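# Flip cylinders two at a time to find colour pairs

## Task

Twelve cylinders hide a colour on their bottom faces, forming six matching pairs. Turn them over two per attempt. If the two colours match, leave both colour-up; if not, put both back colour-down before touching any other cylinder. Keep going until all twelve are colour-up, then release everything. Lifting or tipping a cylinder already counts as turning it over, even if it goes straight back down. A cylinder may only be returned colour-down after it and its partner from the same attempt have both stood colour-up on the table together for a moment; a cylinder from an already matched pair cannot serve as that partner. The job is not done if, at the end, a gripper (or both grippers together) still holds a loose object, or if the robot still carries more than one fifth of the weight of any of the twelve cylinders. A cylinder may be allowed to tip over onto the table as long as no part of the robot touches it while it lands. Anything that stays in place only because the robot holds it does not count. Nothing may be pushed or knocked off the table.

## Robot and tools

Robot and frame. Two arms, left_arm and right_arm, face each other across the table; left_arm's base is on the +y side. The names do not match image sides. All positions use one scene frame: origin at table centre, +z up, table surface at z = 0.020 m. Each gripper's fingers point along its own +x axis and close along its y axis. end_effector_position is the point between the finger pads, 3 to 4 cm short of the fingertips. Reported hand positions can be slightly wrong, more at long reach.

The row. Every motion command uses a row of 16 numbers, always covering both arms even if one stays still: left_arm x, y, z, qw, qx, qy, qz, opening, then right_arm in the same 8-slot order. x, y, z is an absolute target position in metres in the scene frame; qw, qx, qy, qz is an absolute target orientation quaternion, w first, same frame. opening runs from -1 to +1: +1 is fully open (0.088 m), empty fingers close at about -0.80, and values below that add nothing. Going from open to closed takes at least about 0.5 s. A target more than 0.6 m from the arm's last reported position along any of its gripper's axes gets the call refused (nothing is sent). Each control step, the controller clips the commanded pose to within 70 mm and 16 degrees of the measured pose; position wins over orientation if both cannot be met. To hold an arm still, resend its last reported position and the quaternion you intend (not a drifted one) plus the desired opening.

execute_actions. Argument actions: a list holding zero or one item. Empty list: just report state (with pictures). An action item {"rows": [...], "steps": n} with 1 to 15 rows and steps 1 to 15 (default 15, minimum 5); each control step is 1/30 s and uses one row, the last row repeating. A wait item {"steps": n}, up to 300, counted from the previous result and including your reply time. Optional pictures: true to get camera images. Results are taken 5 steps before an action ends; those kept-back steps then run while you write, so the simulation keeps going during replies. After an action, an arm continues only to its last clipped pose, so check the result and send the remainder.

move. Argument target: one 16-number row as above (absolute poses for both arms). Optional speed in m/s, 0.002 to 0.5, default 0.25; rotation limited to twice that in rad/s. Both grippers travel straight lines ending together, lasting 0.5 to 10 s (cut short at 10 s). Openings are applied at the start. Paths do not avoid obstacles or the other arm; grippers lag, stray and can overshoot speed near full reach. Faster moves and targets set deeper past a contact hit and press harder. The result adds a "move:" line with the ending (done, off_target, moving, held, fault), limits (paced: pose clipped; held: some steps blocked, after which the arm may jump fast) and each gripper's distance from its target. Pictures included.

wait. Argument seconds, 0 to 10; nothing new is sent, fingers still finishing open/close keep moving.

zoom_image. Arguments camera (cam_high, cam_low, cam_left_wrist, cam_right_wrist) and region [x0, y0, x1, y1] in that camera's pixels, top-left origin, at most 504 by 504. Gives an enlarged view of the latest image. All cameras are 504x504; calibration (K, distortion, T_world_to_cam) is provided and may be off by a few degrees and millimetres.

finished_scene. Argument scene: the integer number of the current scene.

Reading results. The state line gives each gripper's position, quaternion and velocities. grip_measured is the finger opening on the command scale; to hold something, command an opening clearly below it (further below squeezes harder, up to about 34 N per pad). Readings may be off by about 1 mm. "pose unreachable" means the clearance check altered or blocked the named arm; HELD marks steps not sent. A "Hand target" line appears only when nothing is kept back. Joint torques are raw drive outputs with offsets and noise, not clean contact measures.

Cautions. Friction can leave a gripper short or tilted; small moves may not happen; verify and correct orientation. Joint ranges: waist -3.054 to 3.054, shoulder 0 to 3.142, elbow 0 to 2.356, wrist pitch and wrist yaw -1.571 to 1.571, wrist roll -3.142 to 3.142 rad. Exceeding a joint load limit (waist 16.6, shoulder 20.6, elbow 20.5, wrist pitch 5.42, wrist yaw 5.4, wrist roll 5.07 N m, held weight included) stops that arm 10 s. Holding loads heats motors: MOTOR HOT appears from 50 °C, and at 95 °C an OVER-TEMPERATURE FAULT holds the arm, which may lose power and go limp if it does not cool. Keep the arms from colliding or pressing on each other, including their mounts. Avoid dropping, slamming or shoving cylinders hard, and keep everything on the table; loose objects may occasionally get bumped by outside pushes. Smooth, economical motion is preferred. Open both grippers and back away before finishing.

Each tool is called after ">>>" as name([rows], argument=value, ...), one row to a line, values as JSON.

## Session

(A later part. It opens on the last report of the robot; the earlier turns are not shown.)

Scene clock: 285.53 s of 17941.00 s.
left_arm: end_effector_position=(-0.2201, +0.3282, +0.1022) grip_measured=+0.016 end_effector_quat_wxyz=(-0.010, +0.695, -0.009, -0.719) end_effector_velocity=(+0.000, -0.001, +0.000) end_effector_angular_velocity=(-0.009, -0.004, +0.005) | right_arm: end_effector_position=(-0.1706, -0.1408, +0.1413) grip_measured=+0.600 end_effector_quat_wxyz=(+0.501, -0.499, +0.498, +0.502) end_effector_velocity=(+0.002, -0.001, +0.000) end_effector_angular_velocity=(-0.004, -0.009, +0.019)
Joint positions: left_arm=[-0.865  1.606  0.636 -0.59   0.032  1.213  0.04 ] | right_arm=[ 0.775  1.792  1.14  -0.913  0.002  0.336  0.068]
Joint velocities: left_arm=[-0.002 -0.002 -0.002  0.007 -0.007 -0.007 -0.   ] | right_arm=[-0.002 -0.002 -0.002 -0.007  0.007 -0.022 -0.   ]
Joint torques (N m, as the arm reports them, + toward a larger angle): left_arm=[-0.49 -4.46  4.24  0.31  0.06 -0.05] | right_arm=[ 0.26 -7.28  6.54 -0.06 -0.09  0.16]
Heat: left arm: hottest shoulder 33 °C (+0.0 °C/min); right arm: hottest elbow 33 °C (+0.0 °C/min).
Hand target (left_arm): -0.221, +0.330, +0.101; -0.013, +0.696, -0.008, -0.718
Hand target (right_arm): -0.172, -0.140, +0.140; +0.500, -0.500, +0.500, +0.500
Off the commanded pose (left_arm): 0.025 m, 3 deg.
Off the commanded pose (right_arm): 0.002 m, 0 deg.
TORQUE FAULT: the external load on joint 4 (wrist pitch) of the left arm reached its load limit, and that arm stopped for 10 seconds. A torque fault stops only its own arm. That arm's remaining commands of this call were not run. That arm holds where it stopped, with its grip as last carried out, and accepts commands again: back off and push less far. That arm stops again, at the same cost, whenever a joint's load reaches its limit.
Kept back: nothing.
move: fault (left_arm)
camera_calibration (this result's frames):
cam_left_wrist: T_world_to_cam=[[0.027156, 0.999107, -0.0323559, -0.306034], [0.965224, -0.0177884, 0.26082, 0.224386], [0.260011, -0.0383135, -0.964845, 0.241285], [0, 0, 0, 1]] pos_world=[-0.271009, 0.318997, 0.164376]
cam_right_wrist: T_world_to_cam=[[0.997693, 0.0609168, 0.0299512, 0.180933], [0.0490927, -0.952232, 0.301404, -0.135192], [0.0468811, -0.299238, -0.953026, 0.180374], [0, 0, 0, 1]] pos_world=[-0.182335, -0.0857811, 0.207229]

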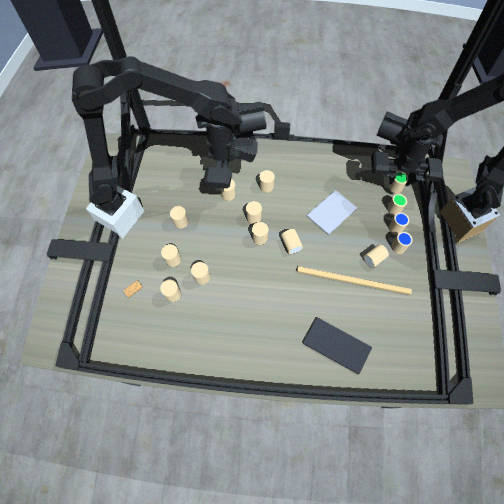

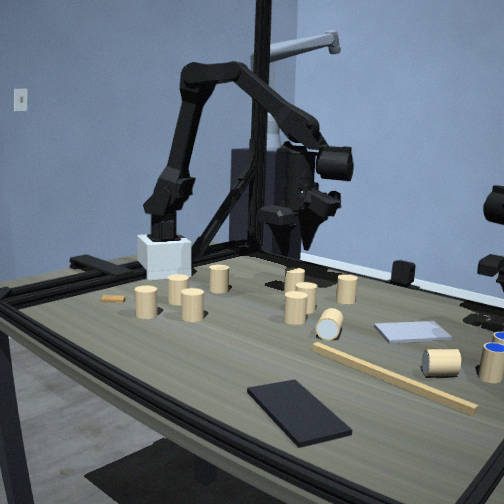

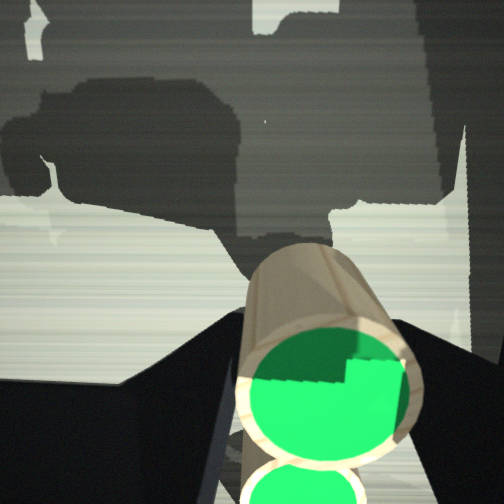

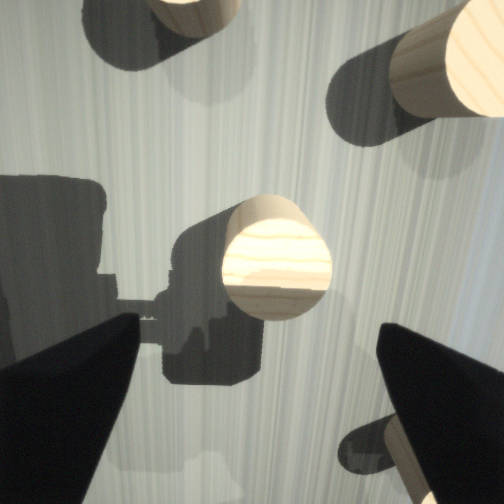

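>>> move(target=[-0.23,0.3,0.12,0,0.707,0,-0.707,-0.4,-0.168,-0.14,0.14,0.5,-0.5,0.5,0.5,0.6], speed=0.1)

>>> move(target=[-0.23,0.3,0.077,0,0.707,0,-0.707,-0.4,-0.168,-0.14,0.14,0.5,-0.5,0.5,0.5,0.6], speed=0.1)

>>> execute_actions([
  {"rows":[[-0.23,0.3,0.077,0,0.707,0,-0.707,0.6,-0.168,-0.14,0.14,0.5,-0.5,0.5,0.5,0.6]]},
])

>>> move(target=[-0.23,0.3,0.15,0,0.707,0,-0.707,0.6,-0.168,-0.14,0.073,0.5,-0.5,0.5,0.5,0.6], speed=0.14)

>>> execute_actions([
  {"rows":[[-0.23,0.3,0.15,0,0.707,0,-0.707,0.6,-0.168,-0.14,0.073,0.5,-0.5,0.5,0.5,-0.4]]},
])

>>> move(target=[-0.23,0.3,0.15,0,0.707,0,-0.707,0.6,-0.168,-0.14,0.16,0.5,-0.5,0.5,0.5,-0.4])

>>> move(target=[-0.062,0.09,0.264,0.5,0.5,-0.5,-0.5,0.6,-0.06,-0.04,0.26,0.707,0,0,0.707,-0.4], speed=0.4)

>>> move(target=[-0.062,0.016,0.264,0.5,0.5,-0.5,-0.5,0.6,-0.06,-0.04,0.26,0.707,0,0,0.707,-0.4], speed=0.15)

>>> execute_actions([
  {"rows":[[-0.062,0.016,0.264,0.5,0.5,-0.5,-0.5,-0.4,-0.06,-0.04,0.26,0.707,0,0,0.707,-0.4]]},
])

>>> execute_actions([
  {"rows":[[-0.062,0.016,0.264,0.5,0.5,-0.5,-0.5,-0.4,-0.06,-0.04,0.26,0.707,0,0,0.707,0.6]]},
])

>>> move(target=[-0.062,0.06,0.264,0.5,0.5,-0.5,-0.5,-0.4,-0.06,-0.11,0.26,0.707,0,0,0.707,0.6])

Scene clock: 286.90 s of 17941.00 s.
left_arm: end_effector_position=(-0.2288, +0.3024, +0.1197) grip_measured=+0.015 end_effector_quat_wxyz=(+0.000, +0.706, -0.001, -0.709) end_effector_velocity=(-0.001, +0.006, -0.000) end_effector_angular_velocity=(+0.037, -0.007, +0.015) | right_arm: end_effector_position=(-0.1686, -0.1401, +0.1413) grip_measured=+0.600 end_effector_quat_wxyz=(+0.502, -0.498, +0.499, +0.501) end_effector_velocity=(+0.004, -0.005, -0.001) end_effector_angular_velocity=(-0.023, -0.016, +0.005)
Joint positions: left_arm=[-0.876  1.659  0.784 -0.694  0.004  1.175  0.04 ] | right_arm=[ 0.768  1.792  1.14  -0.913  0.002  0.334  0.068]
Joint velocities: left_arm=[-0.007  0.012  0.012 -0.037  0.007 -0.022 -0.   ] | right_arm=[-0.002  0.002 -0.002 -0.022  0.007 -0.007 -0.   ]
Joint torques (N m, as the arm reports them, + toward a larger angle): left_arm=[-0.19 -4.62  5.57  0.18 -0.07 -0.14] | right_arm=[-0.28 -7.91  5.77  0.01 -0.09 -0.22]
Heat: left arm: hottest shoulder 33 °C (+0.0 °C/min); right arm: hottest elbow 33 °C (+0.0 °C/min).
Hand target (left_arm): -0.230, +0.300, +0.120; +0.000, +0.707, +0.000, -0.707
Hand target (right_arm): -0.168, -0.140, +0.140; +0.500, -0.500, +0.500, +0.500
Off the commanded pose (left_arm): 0.003 m, 0 deg.
Off the commanded pose (right_arm): 0.001 m, 0 deg.
Kept back: nothing.
move: done
camera_calibration (this result's frames):
cam_left_wrist: T_world_to_cam=[[0.000886817, 0.999422, -0.0339978, -0.285394], [0.957139, 0.00899836, 0.289488, 0.214426], [0.289626, -0.0327974, -0.956578, 0.263639], [0, 0, 0, 1]] pos_world=[-0.281339, 0.291946, 0.180415]
cam_right_wrist: T_world_to_cam=[[0.998004, 0.0555876, 0.0299601, 0.178187], [0.0440038, -0.952481, 0.301404, -0.135518], [0.0452907, -0.299484, -0.953026, 0.180186], [0, 0, 0, 1]] pos_world=[-0.180029, -0.0850207, 0.207229]

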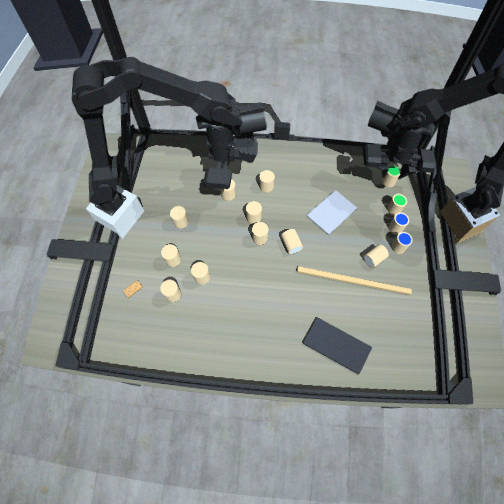

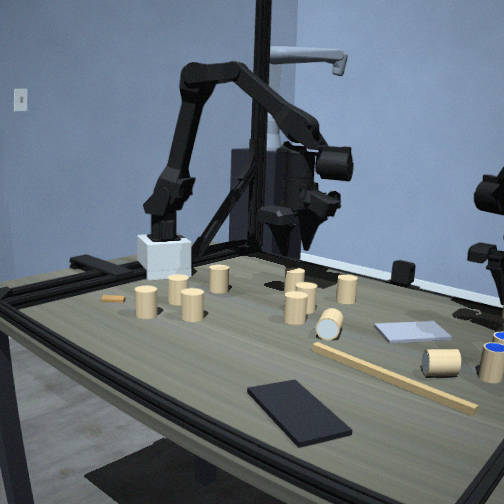

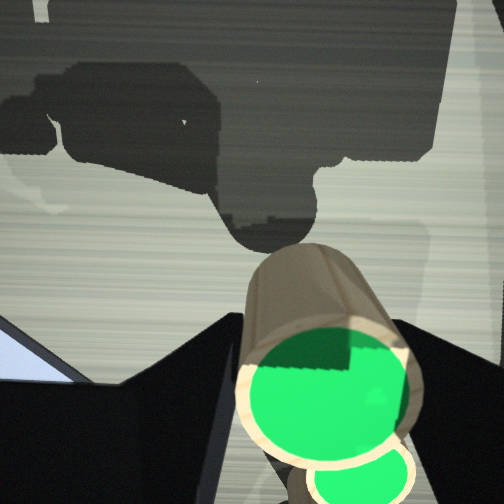

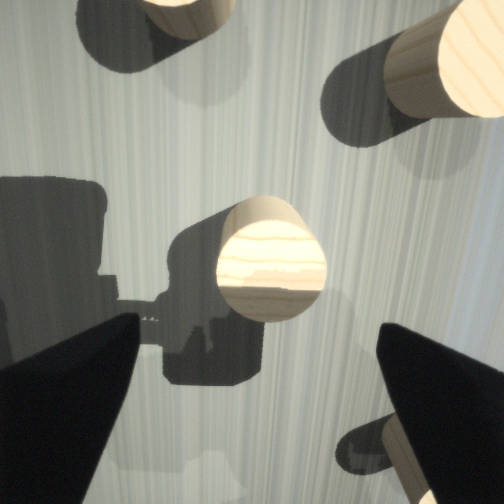

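Scene clock: 287.80 s of 17941.00 s.
left_arm: end_effector_position=(-0.2314, +0.2960, +0.0811) grip_measured=+0.015 end_effector_quat_wxyz=(+0.005, +0.704, -0.005, -0.710) end_effector_velocity=(-0.001, -0.003, -0.002) end_effector_angular_velocity=(-0.014, -0.002, +0.005) | right_arm: end_effector_position=(-0.1686, -0.1401, +0.1413) grip_measured=+0.600 end_effector_quat_wxyz=(+0.502, -0.498, +0.499, +0.501) end_effector_velocity=(-0.002, -0.003, +0.000) end_effector_angular_velocity=(-0.014, +0.018, +0.005)
Joint positions: left_arm=[-0.876  1.788  0.736 -0.502  0.003  1.174  0.04 ] | right_arm=[ 0.768  1.792  1.14  -0.913  0.002  0.334  0.068]
Joint velocities: left_arm=[-0.002  0.007 -0.002  0.022 -0.007 -0.007 -0.   ] | right_arm=[-0.002 -0.002 -0.002 -0.007 -0.022 -0.007 -0.   ]
Joint torques (N m, as the arm reports them, + toward a larger angle): left_arm=[-0.16 -5.57  3.13  0.5  -0.15 -0.11] | right_arm=[-0.31 -7.9   5.79  0.01 -0.09 -0.22]
Heat: left arm: hottest shoulder 33 °C (+0.0 °C/min); right arm: hottest elbow 33 °C (+0.0 °C/min).
Hand target (left_arm): -0.230, +0.300, +0.077; -0.000, +0.707, +0.000, -0.707
Hand target (right_arm): -0.168, -0.140, +0.140; +0.500, -0.500, +0.500, +0.500
Off the commanded pose (left_arm): 0.006 m, 1 deg.
Off the commanded pose (right_arm): 0.001 m, 0 deg.
Kept back: nothing.
move: done
camera_calibration (this result's frames):
cam_left_wrist: T_world_to_cam=[[0.000312172, 0.998897, -0.0469485, -0.279189], [0.958458, 0.0130924, 0.284933, 0.227594], [0.285234, -0.0450871, -0.957397, 0.229913], [0, 0, 0, 1]] pos_world=[-0.283631, 0.286267, 0.142161]
cam_right_wrist: T_world_to_cam=[[0.998004, 0.0555876, 0.0299601, 0.178187], [0.0440038, -0.952481, 0.301404, -0.135518], [0.0452907, -0.299484, -0.953026, 0.180186], [0, 0, 0, 1]] pos_world=[-0.180029, -0.0850207, 0.207229]

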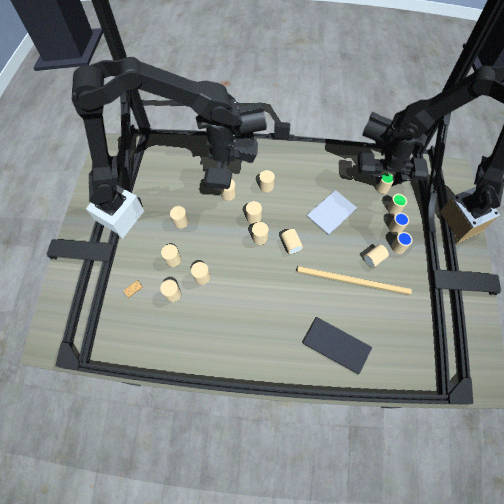

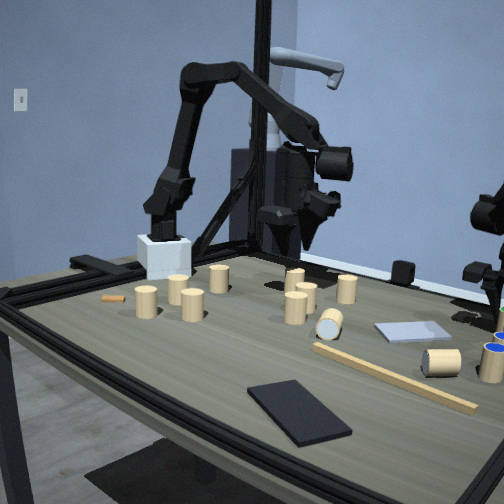

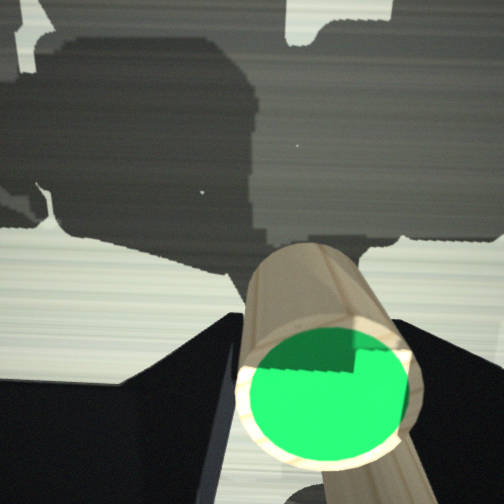

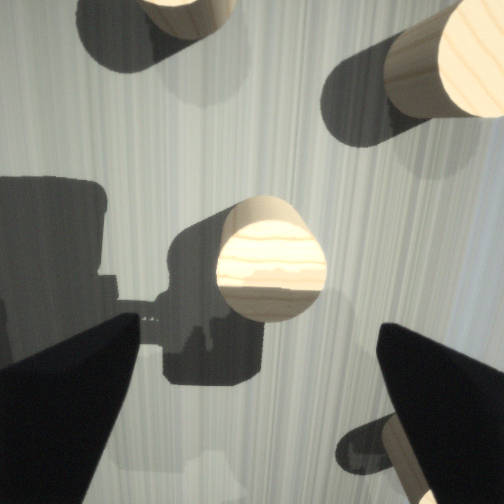

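Scene clock: 288.13 s of 17941.00 s.
left_arm: end_effector_position=(-0.2315, +0.2958, +0.0810) grip_measured=+0.543 end_effector_quat_wxyz=(+0.005, +0.704, -0.005, -0.710) end_effector_velocity=(-0.000, -0.002, +0.001) end_effector_angular_velocity=(-0.014, -0.002, +0.005) | right_arm: end_effector_position=(-0.1686, -0.1401, +0.1413) grip_measured=+0.600 end_effector_quat_wxyz=(+0.502, -0.498, +0.499, +0.501) end_effector_velocity=(+0.000, -0.002, +0.000) end_effector_angular_velocity=(-0.009, +0.005, -0.010)
Joint positions: left_arm=[-0.876  1.788  0.736 -0.501  0.003  1.174  0.066] | right_arm=[ 0.768  1.792  1.14  -0.913  0.002  0.334  0.068]
Joint velocities: left_arm=[-0.002 -0.007 -0.002  0.007 -0.007 -0.007  0.021] | right_arm=[-0.002 -0.002 -0.002 -0.007 -0.007  0.007 -0.   ]
Joint torques (N m, as the arm reports them, + toward a larger angle): left_arm=[-0.54 -5.19  2.91  0.46 -0.07 -0.07] | right_arm=[-0.31 -7.9   5.78  0.01 -0.09 -0.22]
Heat: left arm: hottest shoulder 33 °C (+0.0 °C/min); right arm: hottest elbow 33 °C (+0.0 °C/min).
Steps of this call (steps 1 to 10: the first 10 steps of this action). Readings (end_effector_position):
1: left_arm (-0.2314, +0.2959, +0.0811) | right_arm (-0.1686, -0.1401, +0.1413)
2: left_arm (-0.2314, +0.2959, +0.0810) | right_arm (-0.1686, -0.1401, +0.1413)
4: left_arm (-0.2314, +0.2959, +0.0810) | right_arm (-0.1686, -0.1401, +0.1413)
8: left_arm (-0.2315, +0.2958, +0.0810) | right_arm (-0.1686, -0.1401, +0.1413)
10: the state above

Scene clock: 289.53 s of 17941.00 s.
left_arm: end_effector_position=(-0.2283, +0.3033, +0.1455) grip_measured=+0.600 end_effector_quat_wxyz=(-0.006, +0.708, +0.006, -0.706) end_effector_velocity=(+0.002, +0.001, +0.004) end_effector_angular_velocity=(-0.001, -0.008, +0.010) | right_arm: end_effector_position=(-0.1696, -0.1370, +0.0790) grip_measured=+0.600 end_effector_quat_wxyz=(+0.504, -0.494, +0.497, +0.505) end_effector_velocity=(+0.002, +0.000, -0.003) end_effector_angular_velocity=(+0.000, -0.008, +0.005)
Joint positions: left_arm=[-0.876  1.61   0.853 -0.831  0.003  1.174  0.068] | right_arm=[ 0.767  1.918  1.021 -0.656  0.002  0.334  0.068]
Joint velocities: left_arm=[ 0.002 -0.012  0.007 -0.022 -0.007 -0.007 -0.   ] | right_arm=[-0.002  0.007 -0.002  0.007  0.007 -0.007 -0.   ]
Joint torques (N m, as the arm reports them, + toward a larger angle): left_arm=[ 0.01 -7.31  5.61  0.18 -0.07 -0.08] | right_arm=[-0.32 -7.45  3.61  0.31 -0.09 -0.22]
Heat: left arm: hottest shoulder 33 °C (+0.0 °C/min); right arm: hottest elbow 33 °C (+0.0 °C/min).
Hand target (left_arm): -0.230, +0.300, +0.150; +0.000, +0.707, +0.000, -0.707
Hand target (right_arm): -0.168, -0.141, +0.073; +0.500, -0.500, +0.500, +0.500
Off your previous action's commanded pose (left_arm): 0.006 m, 1 deg at its last step (step 5 of this call).
Off your previous action's commanded pose (right_arm): 0.001 m, 0 deg at its last step (step 5 of this call).
Off the commanded pose (left_arm): 0.006 m, 1 deg.
Off the commanded pose (right_arm): 0.007 m, 1 deg.
Kept back: nothing.
move: done
camera_calibration (this result's frames):
cam_left_wrist: T_world_to_cam=[[0.00071565, 0.99986, -0.0166995, -0.28813], [0.954767, 0.0042825, 0.297324, 0.206211], [0.297354, -0.0161569, -0.95463, 0.284622], [0, 0, 0, 1]] pos_world=[-0.281311, 0.291805, 0.205585]
cam_right_wrist: T_world_to_cam=[[0.998141, 0.0548706, 0.0265297, 0.181027], [0.0448506, -0.956017, 0.289863, -0.113155], [0.0412678, -0.288134, -0.9567, 0.123032], [0, 0, 0, 1]] pos_world=[-0.180692, -0.0826615, 0.145701]

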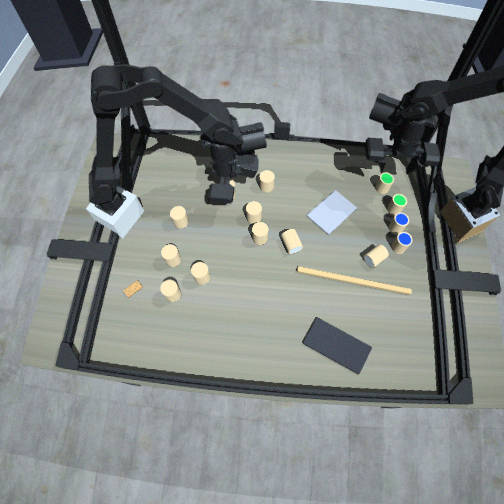

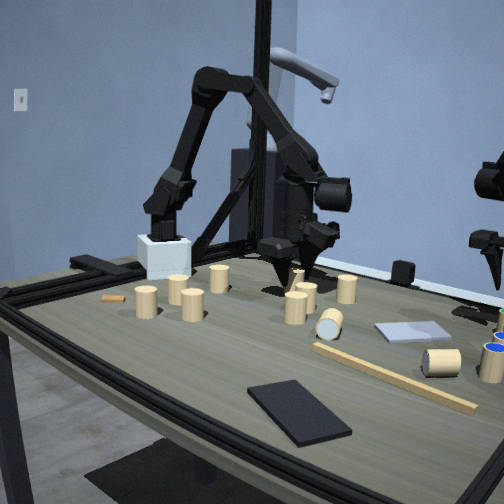

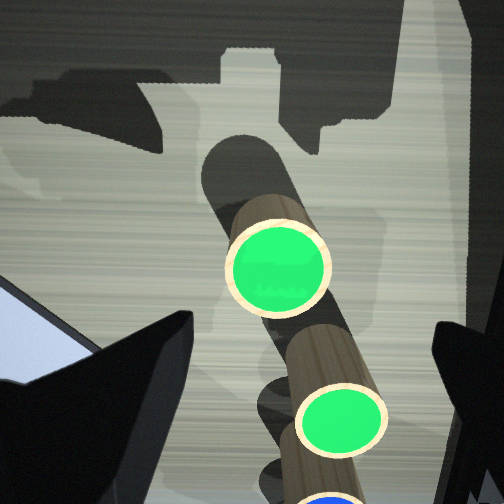

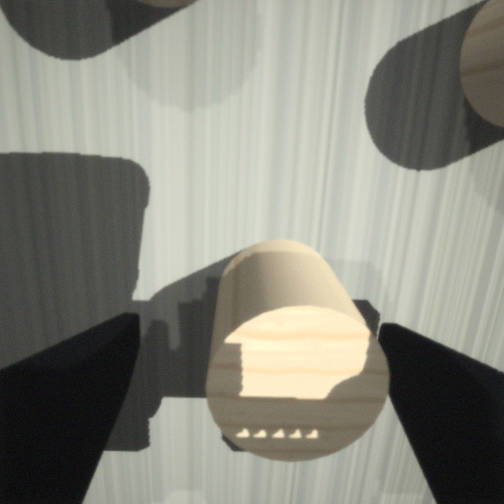

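Scene clock: 289.87 s of 17941.00 s.
left_arm: end_effector_position=(-0.2283, +0.3033, +0.1457) grip_measured=+0.600 end_effector_quat_wxyz=(-0.006, +0.708, +0.006, -0.706) end_effector_velocity=(+0.004, +0.004, +0.000) end_effector_angular_velocity=(+0.017, -0.015, +0.010) | right_arm: end_effector_position=(-0.1694, -0.1368, +0.0780) grip_measured=+0.023 end_effector_quat_wxyz=(+0.504, -0.494, +0.497, +0.504) end_effector_velocity=(+0.000, -0.002, +0.000) end_effector_angular_velocity=(-0.009, +0.004, +0.005)
Joint positions: left_arm=[-0.876  1.61   0.853 -0.832  0.003  1.174  0.068] | right_arm=[ 0.767  1.921  1.021 -0.653  0.002  0.333  0.04 ]
Joint velocities: left_arm=[ 0.002 -0.002 -0.002 -0.022 -0.007 -0.007 -0.   ] | right_arm=[-0.002 -0.002 -0.002 -0.007 -0.007 -0.007 -0.   ]
Joint torques (N m, as the arm reports them, + toward a larger angle): left_arm=[-0.39 -7.2   5.83  0.14 -0.02 -0.1 ] | right_arm=[-0.21 -7.34  3.94  0.23 -0.12 -0.18]
Heat: left arm: hottest shoulder 33 °C (+0.0 °C/min); right arm: hottest elbow 33 °C (+0.0 °C/min).
Steps of this call (steps 1 to 10: the first 10 steps of this action). Readings (end_effector_position):
1: left_arm (-0.2283, +0.3033, +0.1456) | right_arm (-0.1696, -0.1371, +0.0788)
2: left_arm (-0.2283, +0.3033, +0.1456) | right_arm (-0.1696, -0.1370, +0.0787)
4: left_arm (-0.2283, +0.3032, +0.1457) | right_arm (-0.1693, -0.1370, +0.0784)
8: left_arm (-0.2283, +0.3033, +0.1457) | right_arm (-0.1694, -0.1368, +0.0781)
10: the state above

Scene clock: 291.00 s of 17941.00 s.
left_arm: end_effector_position=(-0.2283, +0.3033, +0.1458) grip_measured=+0.600 end_effector_quat_wxyz=(-0.006, +0.708, +0.006, -0.706) end_effector_velocity=(-0.003, -0.005, +0.002) end_effector_angular_velocity=(-0.032, +0.005, -0.000) | right_arm: end_effector_position=(-0.1677, -0.1418, +0.1542) grip_measured=+0.023 end_effector_quat_wxyz=(+0.499, -0.505, +0.502, +0.494) end_effector_velocity=(+0.001, -0.002, +0.002) end_effector_angular_velocity=(-0.009, -0.011, +0.010)
Joint positions: left_arm=[-0.876  1.609  0.853 -0.832  0.003  1.174  0.068] | right_arm=[ 0.767  1.783  1.184 -0.987  0.002  0.333  0.04 ]
Joint velocities: left_arm=[-0.007 -0.007  0.002  0.022 -0.007 -0.007 -0.   ] | right_arm=[ 0.002 -0.002  0.007 -0.022  0.007 -0.007 -0.   ]
Joint torques (N m, as the arm reports them, + toward a larger angle): left_arm=[-0.22 -7.24  5.64  0.22 -0.05 -0.06] | right_arm=[-0.24 -9.97  6.9  -0.14 -0.11 -0.18]
Heat: left arm: hottest shoulder 33 °C (+0.0 °C/min); right arm: hottest elbow 33 °C (+0.0 °C/min).
Hand target (left_arm): -0.230, +0.300, +0.150; +0.000, +0.707, -0.000, -0.707
Hand target (right_arm): -0.168, -0.139, +0.160; +0.500, -0.500, +0.500, +0.500
Off your previous action's commanded pose (left_arm): 0.006 m, 1 deg at its last step (step 5 of this call).
Off your previous action's commanded pose (right_arm): 0.006 m, 1 deg at its last step (step 5 of this call).
Off the commanded pose (left_arm): 0.006 m, 1 deg.
Off the commanded pose (right_arm): 0.006 m, 1 deg.
Kept back: nothing.
move: done
camera_calibration (this result's frames):
cam_left_wrist: T_world_to_cam=[[0.00071565, 0.99986, -0.0166995, -0.288087], [0.954767, 0.0042825, 0.297324, 0.206151], [0.297354, -0.0161569, -0.95463, 0.284869], [0, 0, 0, 1]] pos_world=[-0.281327, 0.291767, 0.20584]
cam_right_wrist: T_world_to_cam=[[0.997728, 0.0566353, 0.0364873, 0.176044], [0.041986, -0.946256, 0.320681, -0.143475], [0.0526882, -0.318421, -0.946484, 0.189495], [0, 0, 0, 1]] pos_world=[-0.179604, -0.0853956, 0.21894]

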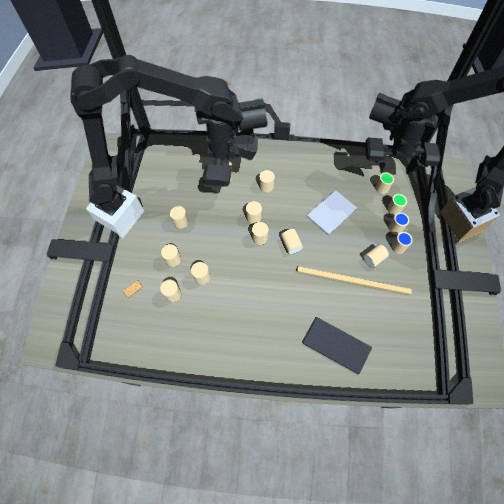

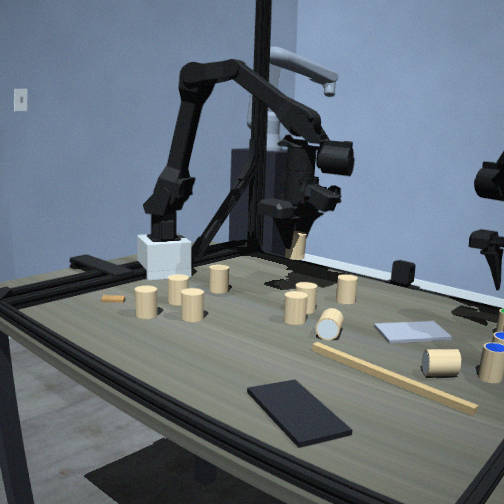

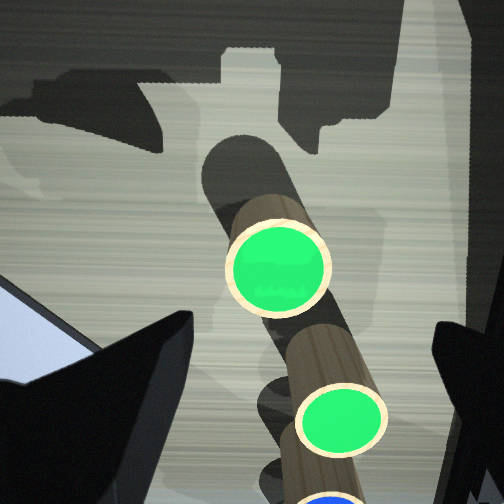

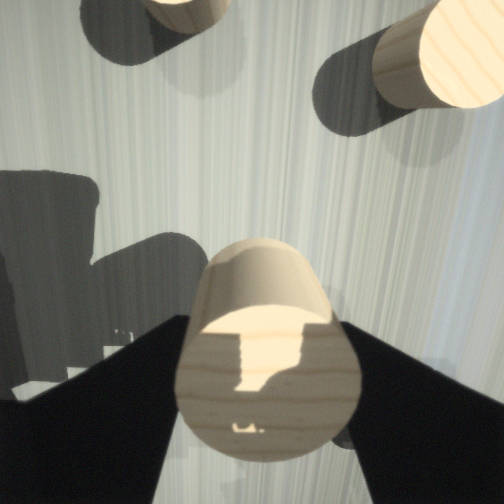

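Scene clock: 293.63 s of 17941.00 s.
left_arm: end_effector_position=(-0.0622, +0.0936, +0.2669) grip_measured=+0.600 end_effector_quat_wxyz=(+0.495, +0.501, -0.506, -0.498) end_effector_velocity=(+0.000, -0.001, +0.002) end_effector_angular_velocity=(-0.017, +0.003, +0.005) | right_arm: end_effector_position=(-0.0614, -0.0383, +0.2638) grip_measured=+0.023 end_effector_quat_wxyz=(+0.711, +0.004, -0.002, +0.703) end_effector_velocity=(-0.000, -0.000, -0.002) end_effector_angular_velocity=(-0.003, -0.007, +0.005)
Joint positions: left_arm=[-0.233  1.843  0.602  1.244  0.255  1.584  0.068] | right_arm=[ 0.417  1.608  0.421  1.195 -0.009  0.003  0.04 ]
Joint velocities: left_arm=[-0.002  0.007  0.002  0.022 -0.007 -0.007 -0.   ] | right_arm=[-0.002  0.007 -0.002  0.007 -0.007 -0.007 -0.   ]
Joint torques (N m, as the arm reports them, + toward a larger angle): left_arm=[ 0.07 -6.04  5.16  1.75  0.24 -0.13] | right_arm=[-0.35 -5.67  4.09  1.67 -0.13 -0.19]
Heat: left arm: hottest shoulder 33 °C (+0.0 °C/min); right arm: hottest elbow 33 °C (+0.0 °C/min).
Hand target (left_arm): -0.061, +0.091, +0.266; +0.496, +0.500, -0.506, -0.499
Hand target (right_arm): -0.061, -0.039, +0.259; +0.711, -0.001, -0.000, +0.703
Off the commanded pose (left_arm): 0.005 m, 1 deg.
Off the commanded pose (right_arm): 0.004 m, 1 deg.
Kept back: nothing.
move: done
camera_calibration (this result's frames):
cam_left_wrist: T_world_to_cam=[[0.0143209, -0.0358063, -0.999256, 0.283551], [0.958307, 0.285721, 0.00349587, 0.0647391], [0.285383, -0.957644, 0.0384052, 0.170037], [0, 0, 0, 1]] pos_world=[-0.114626, 0.15449, 0.276584]
cam_right_wrist: T_world_to_cam=[[0.997612, -0.0410583, 0.0555309, 0.0513697], [0.040716, -0.299804, -0.953132, 0.275605], [0.0557823, 0.953117, -0.297417, 0.198263], [0, 0, 0, 1]] pos_world=[-0.0735282, -0.104231, 0.318802]

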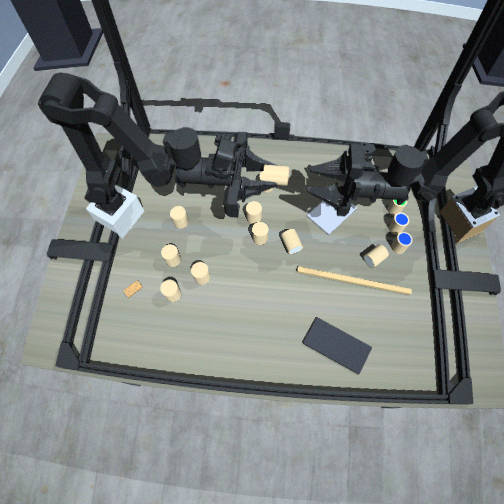

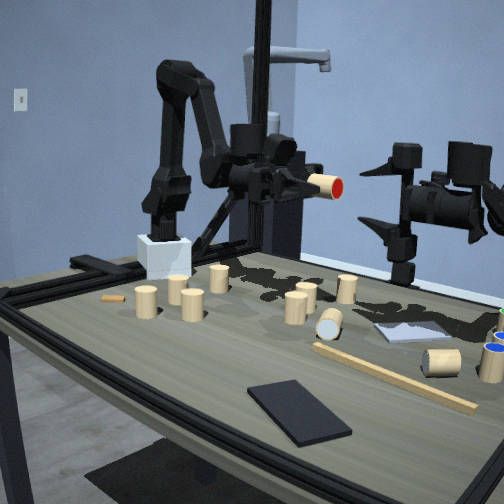

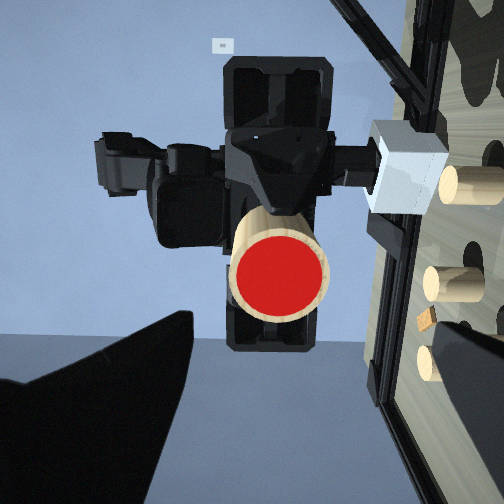

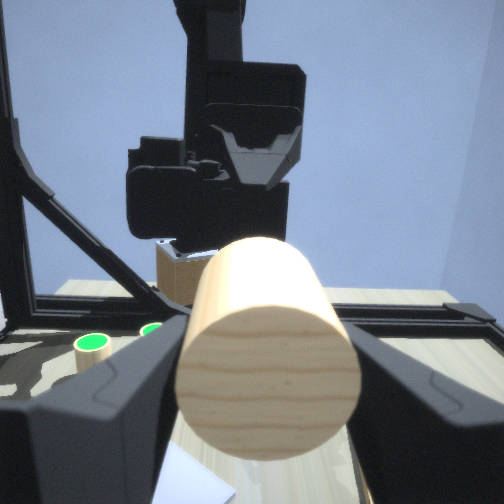

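Scene clock: 294.70 s of 17941.00 s.
left_arm: end_effector_position=(-0.0616, +0.0194, +0.2681) grip_measured=+0.600 end_effector_quat_wxyz=(+0.501, +0.499, -0.503, -0.497) end_effector_velocity=(+0.000, -0.003, -0.004) end_effector_angular_velocity=(+0.017, -0.004, +0.005) | right_arm: end_effector_position=(-0.0607, -0.0386, +0.2634) grip_measured=+0.023 end_effector_quat_wxyz=(+0.707, +0.003, -0.002, +0.707) end_effector_velocity=(-0.002, +0.000, +0.000) end_effector_angular_velocity=(-0.002, -0.007, +0.010)
Joint positions: left_arm=[-0.284  2.035  0.917  1.126  0.195  1.574  0.068] | right_arm=[ 0.407  1.608  0.419  1.196 -0.03   0.003  0.04 ]
Joint velocities: left_arm=[-0.002  0.007  0.012 -0.022 -0.007  0.007  0.   ] | right_arm=[ 0.002 -0.002  0.002 -0.007 -0.007 -0.007 -0.   ]
Joint torques (N m, as the arm reports them, + toward a larger angle): left_arm=[-0.38 -7.8   5.98  1.52 -0.09 -0.12] | right_arm=[-0.3  -6.15  4.11  1.66 -0.12 -0.1 ]
Heat: left arm: hottest shoulder 33 °C (+0.0 °C/min); right arm: hottest elbow 33 °C (-1.0 °C/min).
Hand target (left_arm): -0.062, +0.016, +0.264; +0.500, +0.500, -0.500, -0.500
Hand target (right_arm): -0.060, -0.040, +0.260; +0.707, +0.000, +0.000, +0.707
Off the commanded pose (left_arm): 0.005 m, 1 deg.
Off the commanded pose (right_arm): 0.004 m, 0 deg.
Kept back: nothing.
move: done
camera_calibration (this result's frames):
cam_left_wrist: T_world_to_cam=[[0.00483419, -0.0409541, -0.999149, 0.281557], [0.955872, 0.29369, -0.00741325, 0.0879973], [0.293744, -0.955023, 0.0405666, 0.0986507], [0, 0, 0, 1]] pos_world=[-0.114453, 0.0799007, 0.277968]
cam_right_wrist: T_world_to_cam=[[0.997998, -0.0299776, 0.0556962, 0.0511279], [0.0441658, -0.300065, -0.952896, 0.275184], [0.045278, 0.953448, -0.29814, 0.197978], [0, 0, 0, 1]] pos_world=[-0.0721434, -0.104656, 0.3184]

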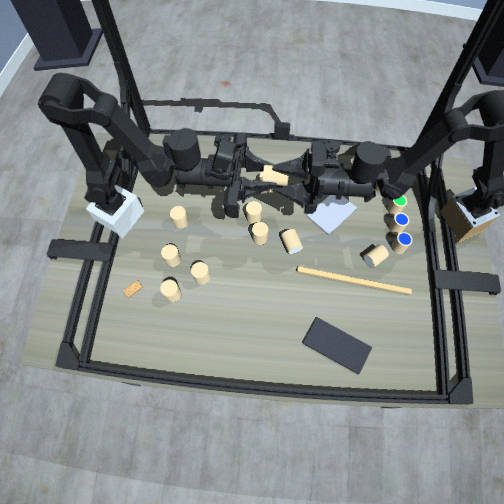

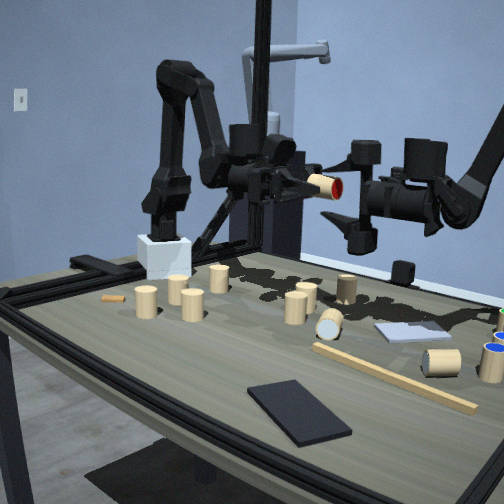

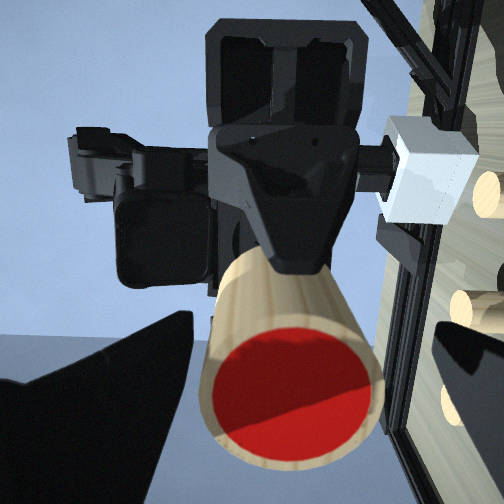

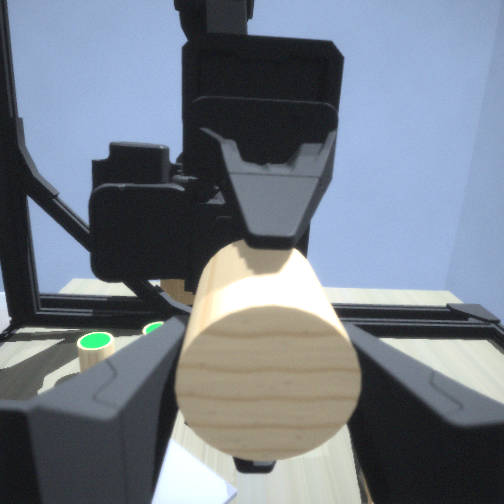

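Scene clock: 295.03 s of 17941.00 s.
left_arm: end_effector_position=(-0.0615, +0.0178, +0.2714) grip_measured=+0.021 end_effector_quat_wxyz=(+0.503, +0.497, -0.506, -0.494) end_effector_velocity=(-0.000, +0.000, -0.004) end_effector_angular_velocity=(+0.022, +0.012, +0.005) | right_arm: end_effector_position=(-0.0605, -0.0398, +0.2603) grip_measured=+0.023 end_effector_quat_wxyz=(+0.707, +0.001, +0.001, +0.707) end_effector_velocity=(-0.000, -0.001, -0.002) end_effector_angular_velocity=(-0.007, -0.007, +0.015)
Joint positions: left_arm=[-0.284  2.036  0.925  1.128  0.195  1.573  0.04 ] | right_arm=[ 0.406  1.61   0.413  1.196 -0.03   0.003  0.04 ]
Joint velocities: left_arm=[-0.002 -0.002 -0.002 -0.022 -0.007 -0.007 -0.   ] | right_arm=[-0.007 -0.002 -0.002 -0.007 -0.022 -0.007 -0.   ]
Joint torques (N m, as the arm reports them, + toward a larger angle): left_arm=[-0.23 -8.09  5.31  1.31 -0.1  -0.14] | right_arm=[-0.26 -6.37  4.9   1.67 -0.12 -0.11]
Heat: left arm: hottest shoulder 33 °C (+0.0 °C/min); right arm: hottest elbow 33 °C (-1.0 °C/min).
Steps of this call (steps 1 to 10: the first 10 steps of this action). Readings (end_effector_position):
1: left_arm (-0.0616, +0.0193, +0.2682) | right_arm (-0.0607, -0.0386, +0.2634)
2: left_arm (-0.0616, +0.0192, +0.2681) | right_arm (-0.0607, -0.0386, +0.2634)
4: left_arm (-0.0617, +0.0186, +0.2698) | right_arm (-0.0606, -0.0390, +0.2619)
8: left_arm (-0.0615, +0.0178, +0.2714) | right_arm (-0.0606, -0.0398, +0.2603)
10: the state above

Scene clock: 295.53 s of 17941.00 s.
left_arm: end_effector_position=(-0.0615, +0.0175, +0.2676) grip_measured=+0.021 end_effector_quat_wxyz=(+0.500, +0.499, -0.502, -0.498) end_effector_velocity=(-0.000, +0.000, -0.001) end_effector_angular_velocity=(+0.007, +0.023, +0.005) | right_arm: end_effector_position=(-0.0605, -0.0398, +0.2613) grip_measured=+0.545 end_effector_quat_wxyz=(+0.707, +0.002, -0.000, +0.707) end_effector_velocity=(-0.000, -0.001, -0.002) end_effector_angular_velocity=(-0.007, -0.022, +0.005)
Joint positions: left_arm=[-0.284  2.041  0.925  1.121  0.195  1.573  0.04 ] | right_arm=[ 0.406  1.61   0.413  1.201 -0.03   0.003  0.066]
Joint velocities: left_arm=[-0.002 -0.002 -0.002 -0.007 -0.007 -0.022 -0.   ] | right_arm=[-0.002 -0.002 -0.002 -0.007 -0.007 -0.022  0.017]
Joint torques (N m, as the arm reports them, + toward a larger angle): left_arm=[-0.12 -8.64  5.38  1.74 -0.08 -0.14] | right_arm=[-0.25 -6.39  4.98  1.43 -0.11 -0.1 ]
Heat: left arm: hottest shoulder 33 °C (+0.0 °C/min); right arm: hottest elbow 33 °C (-1.0 °C/min).
Off your previous action's commanded pose (left_arm): 0.008 m, 1 deg at its last step (step 5 of this call).
Off your previous action's commanded pose (right_arm): 0.001 m, 0 deg at its last step (step 5 of this call).
Steps of this call (steps 1 to 5: the last 5 steps of your previous action; steps 6 to 15: the first 10 steps of this action). Readings (end_effector_position):
6: left_arm (-0.0615, +0.0178, +0.2714) | right_arm (-0.0605, -0.0398, +0.2603)
7: left_arm (-0.0615, +0.0178, +0.2714) | right_arm (-0.0605, -0.0398, +0.2603)
9: left_arm (-0.0615, +0.0177, +0.2709) | right_arm (-0.0605, -0.0399, +0.2607)
13: left_arm (-0.0615, +0.0175, +0.2676) | right_arm (-0.0605, -0.0398, +0.2613)
15: the state above

Scene clock: 296.90 s of 17941.00 s.
left_arm: end_effector_position=(-0.0622, +0.0571, +0.2604) grip_measured=+0.019 end_effector_quat_wxyz=(+0.498, +0.502, -0.498, -0.502) end_effector_velocity=(+0.002, +0.003, -0.003) end_effector_angular_velocity=(+0.012, -0.005, +0.010) | right_arm: end_effector_position=(-0.0604, -0.1073, +0.2626) grip_measured=+0.600 end_effector_quat_wxyz=(+0.707, +0.003, -0.002, +0.707) end_effector_velocity=(-0.000, -0.004, -0.003) end_effector_angular_velocity=(-0.012, -0.007, +0.005)
Joint positions: left_arm=[-0.264  1.954  0.749  1.197  0.215  1.573  0.04 ] | right_arm=[ 0.394  1.302  0.17   1.14  -0.043  0.003  0.068]
Joint velocities: left_arm=[ 0.002 -0.007 -0.012 -0.007 -0.007  0.007 -0.   ] | right_arm=[-0.002 -0.022 -0.012 -0.022 -0.007 -0.007 -0.   ]
Joint torques (N m, as the arm reports them, + toward a larger angle): left_arm=[  0.43 -10.76   3.72   1.9    0.11  -0.14] | right_arm=[-0.33 -5.08  4.14  1.19 -0.1  -0.1 ]
Heat: left arm: hottest shoulder 34 °C (+1.0 °C/min); right arm: hottest elbow 33 °C (-1.0 °C/min).
Hand target (left_arm): -0.062, +0.060, +0.264; +0.500, +0.500, -0.500, -0.500
Hand target (right_arm): -0.060, -0.110, +0.260; +0.707, +0.000, +0.000, +0.707
Off your previous action's commanded pose (left_arm): 0.004 m, 0 deg at its last step (step 5 of this call).
Off your previous action's commanded pose (right_arm): 0.001 m, 0 deg at its last step (step 5 of this call).
Off the commanded pose (left_arm): 0.005 m, 0 deg.
Off the commanded pose (right_arm): 0.004 m, 0 deg.
Kept back: nothing.
move: done
camera_calibration (this result's frames):
cam_left_wrist: T_world_to_cam=[[0.00127866, -0.0256505, -0.99967, 0.274438], [0.955736, 0.294159, -0.00632536, 0.0771225], [0.294224, -0.955412, 0.0248913, 0.139266], [0, 0, 0, 1]] pos_world=[-0.115035, 0.117409, 0.271369]
cam_right_wrist: T_world_to_cam=[[0.997993, -0.0299565, 0.0557879, 0.0487548], [0.0442423, -0.300432, -0.952777, 0.253725], [0.0453023, 0.953333, -0.298503, 0.263327], [0, 0, 0, 1]] pos_world=[-0.0718117, -0.17335, 0.317628]

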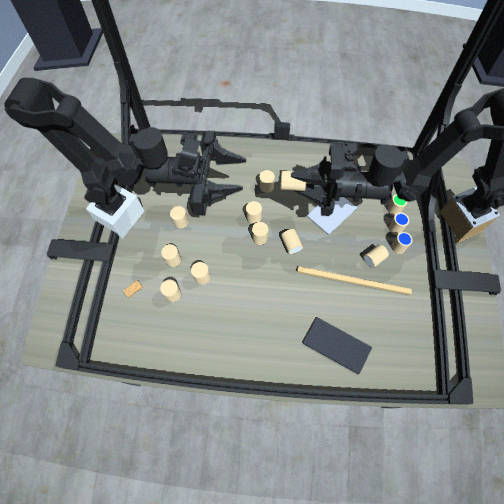

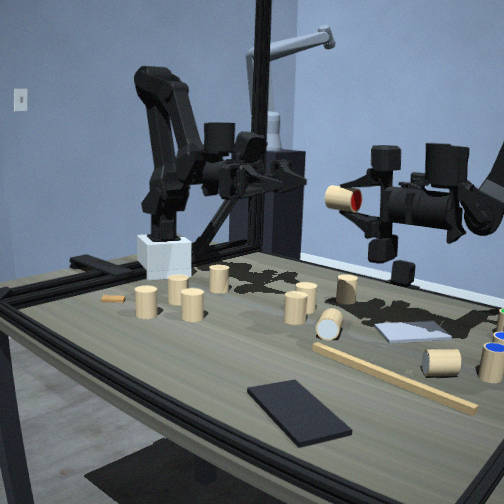

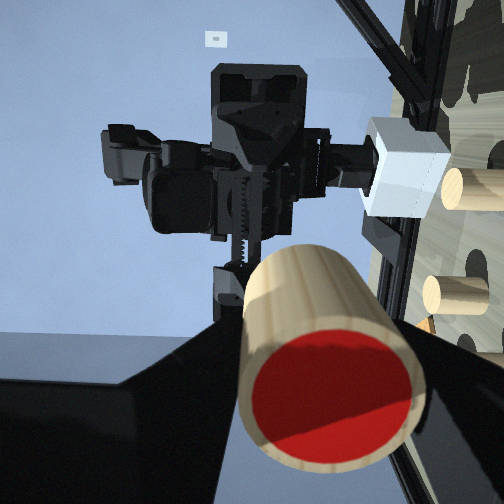

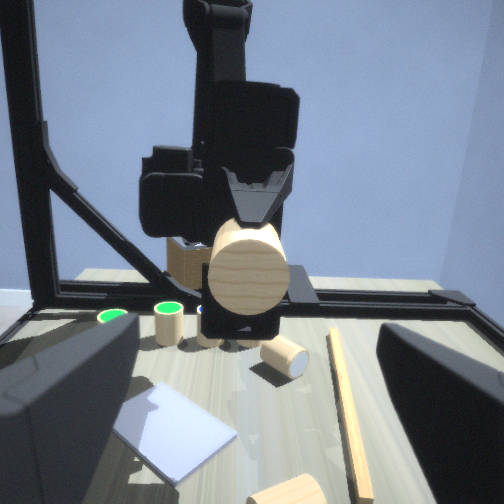

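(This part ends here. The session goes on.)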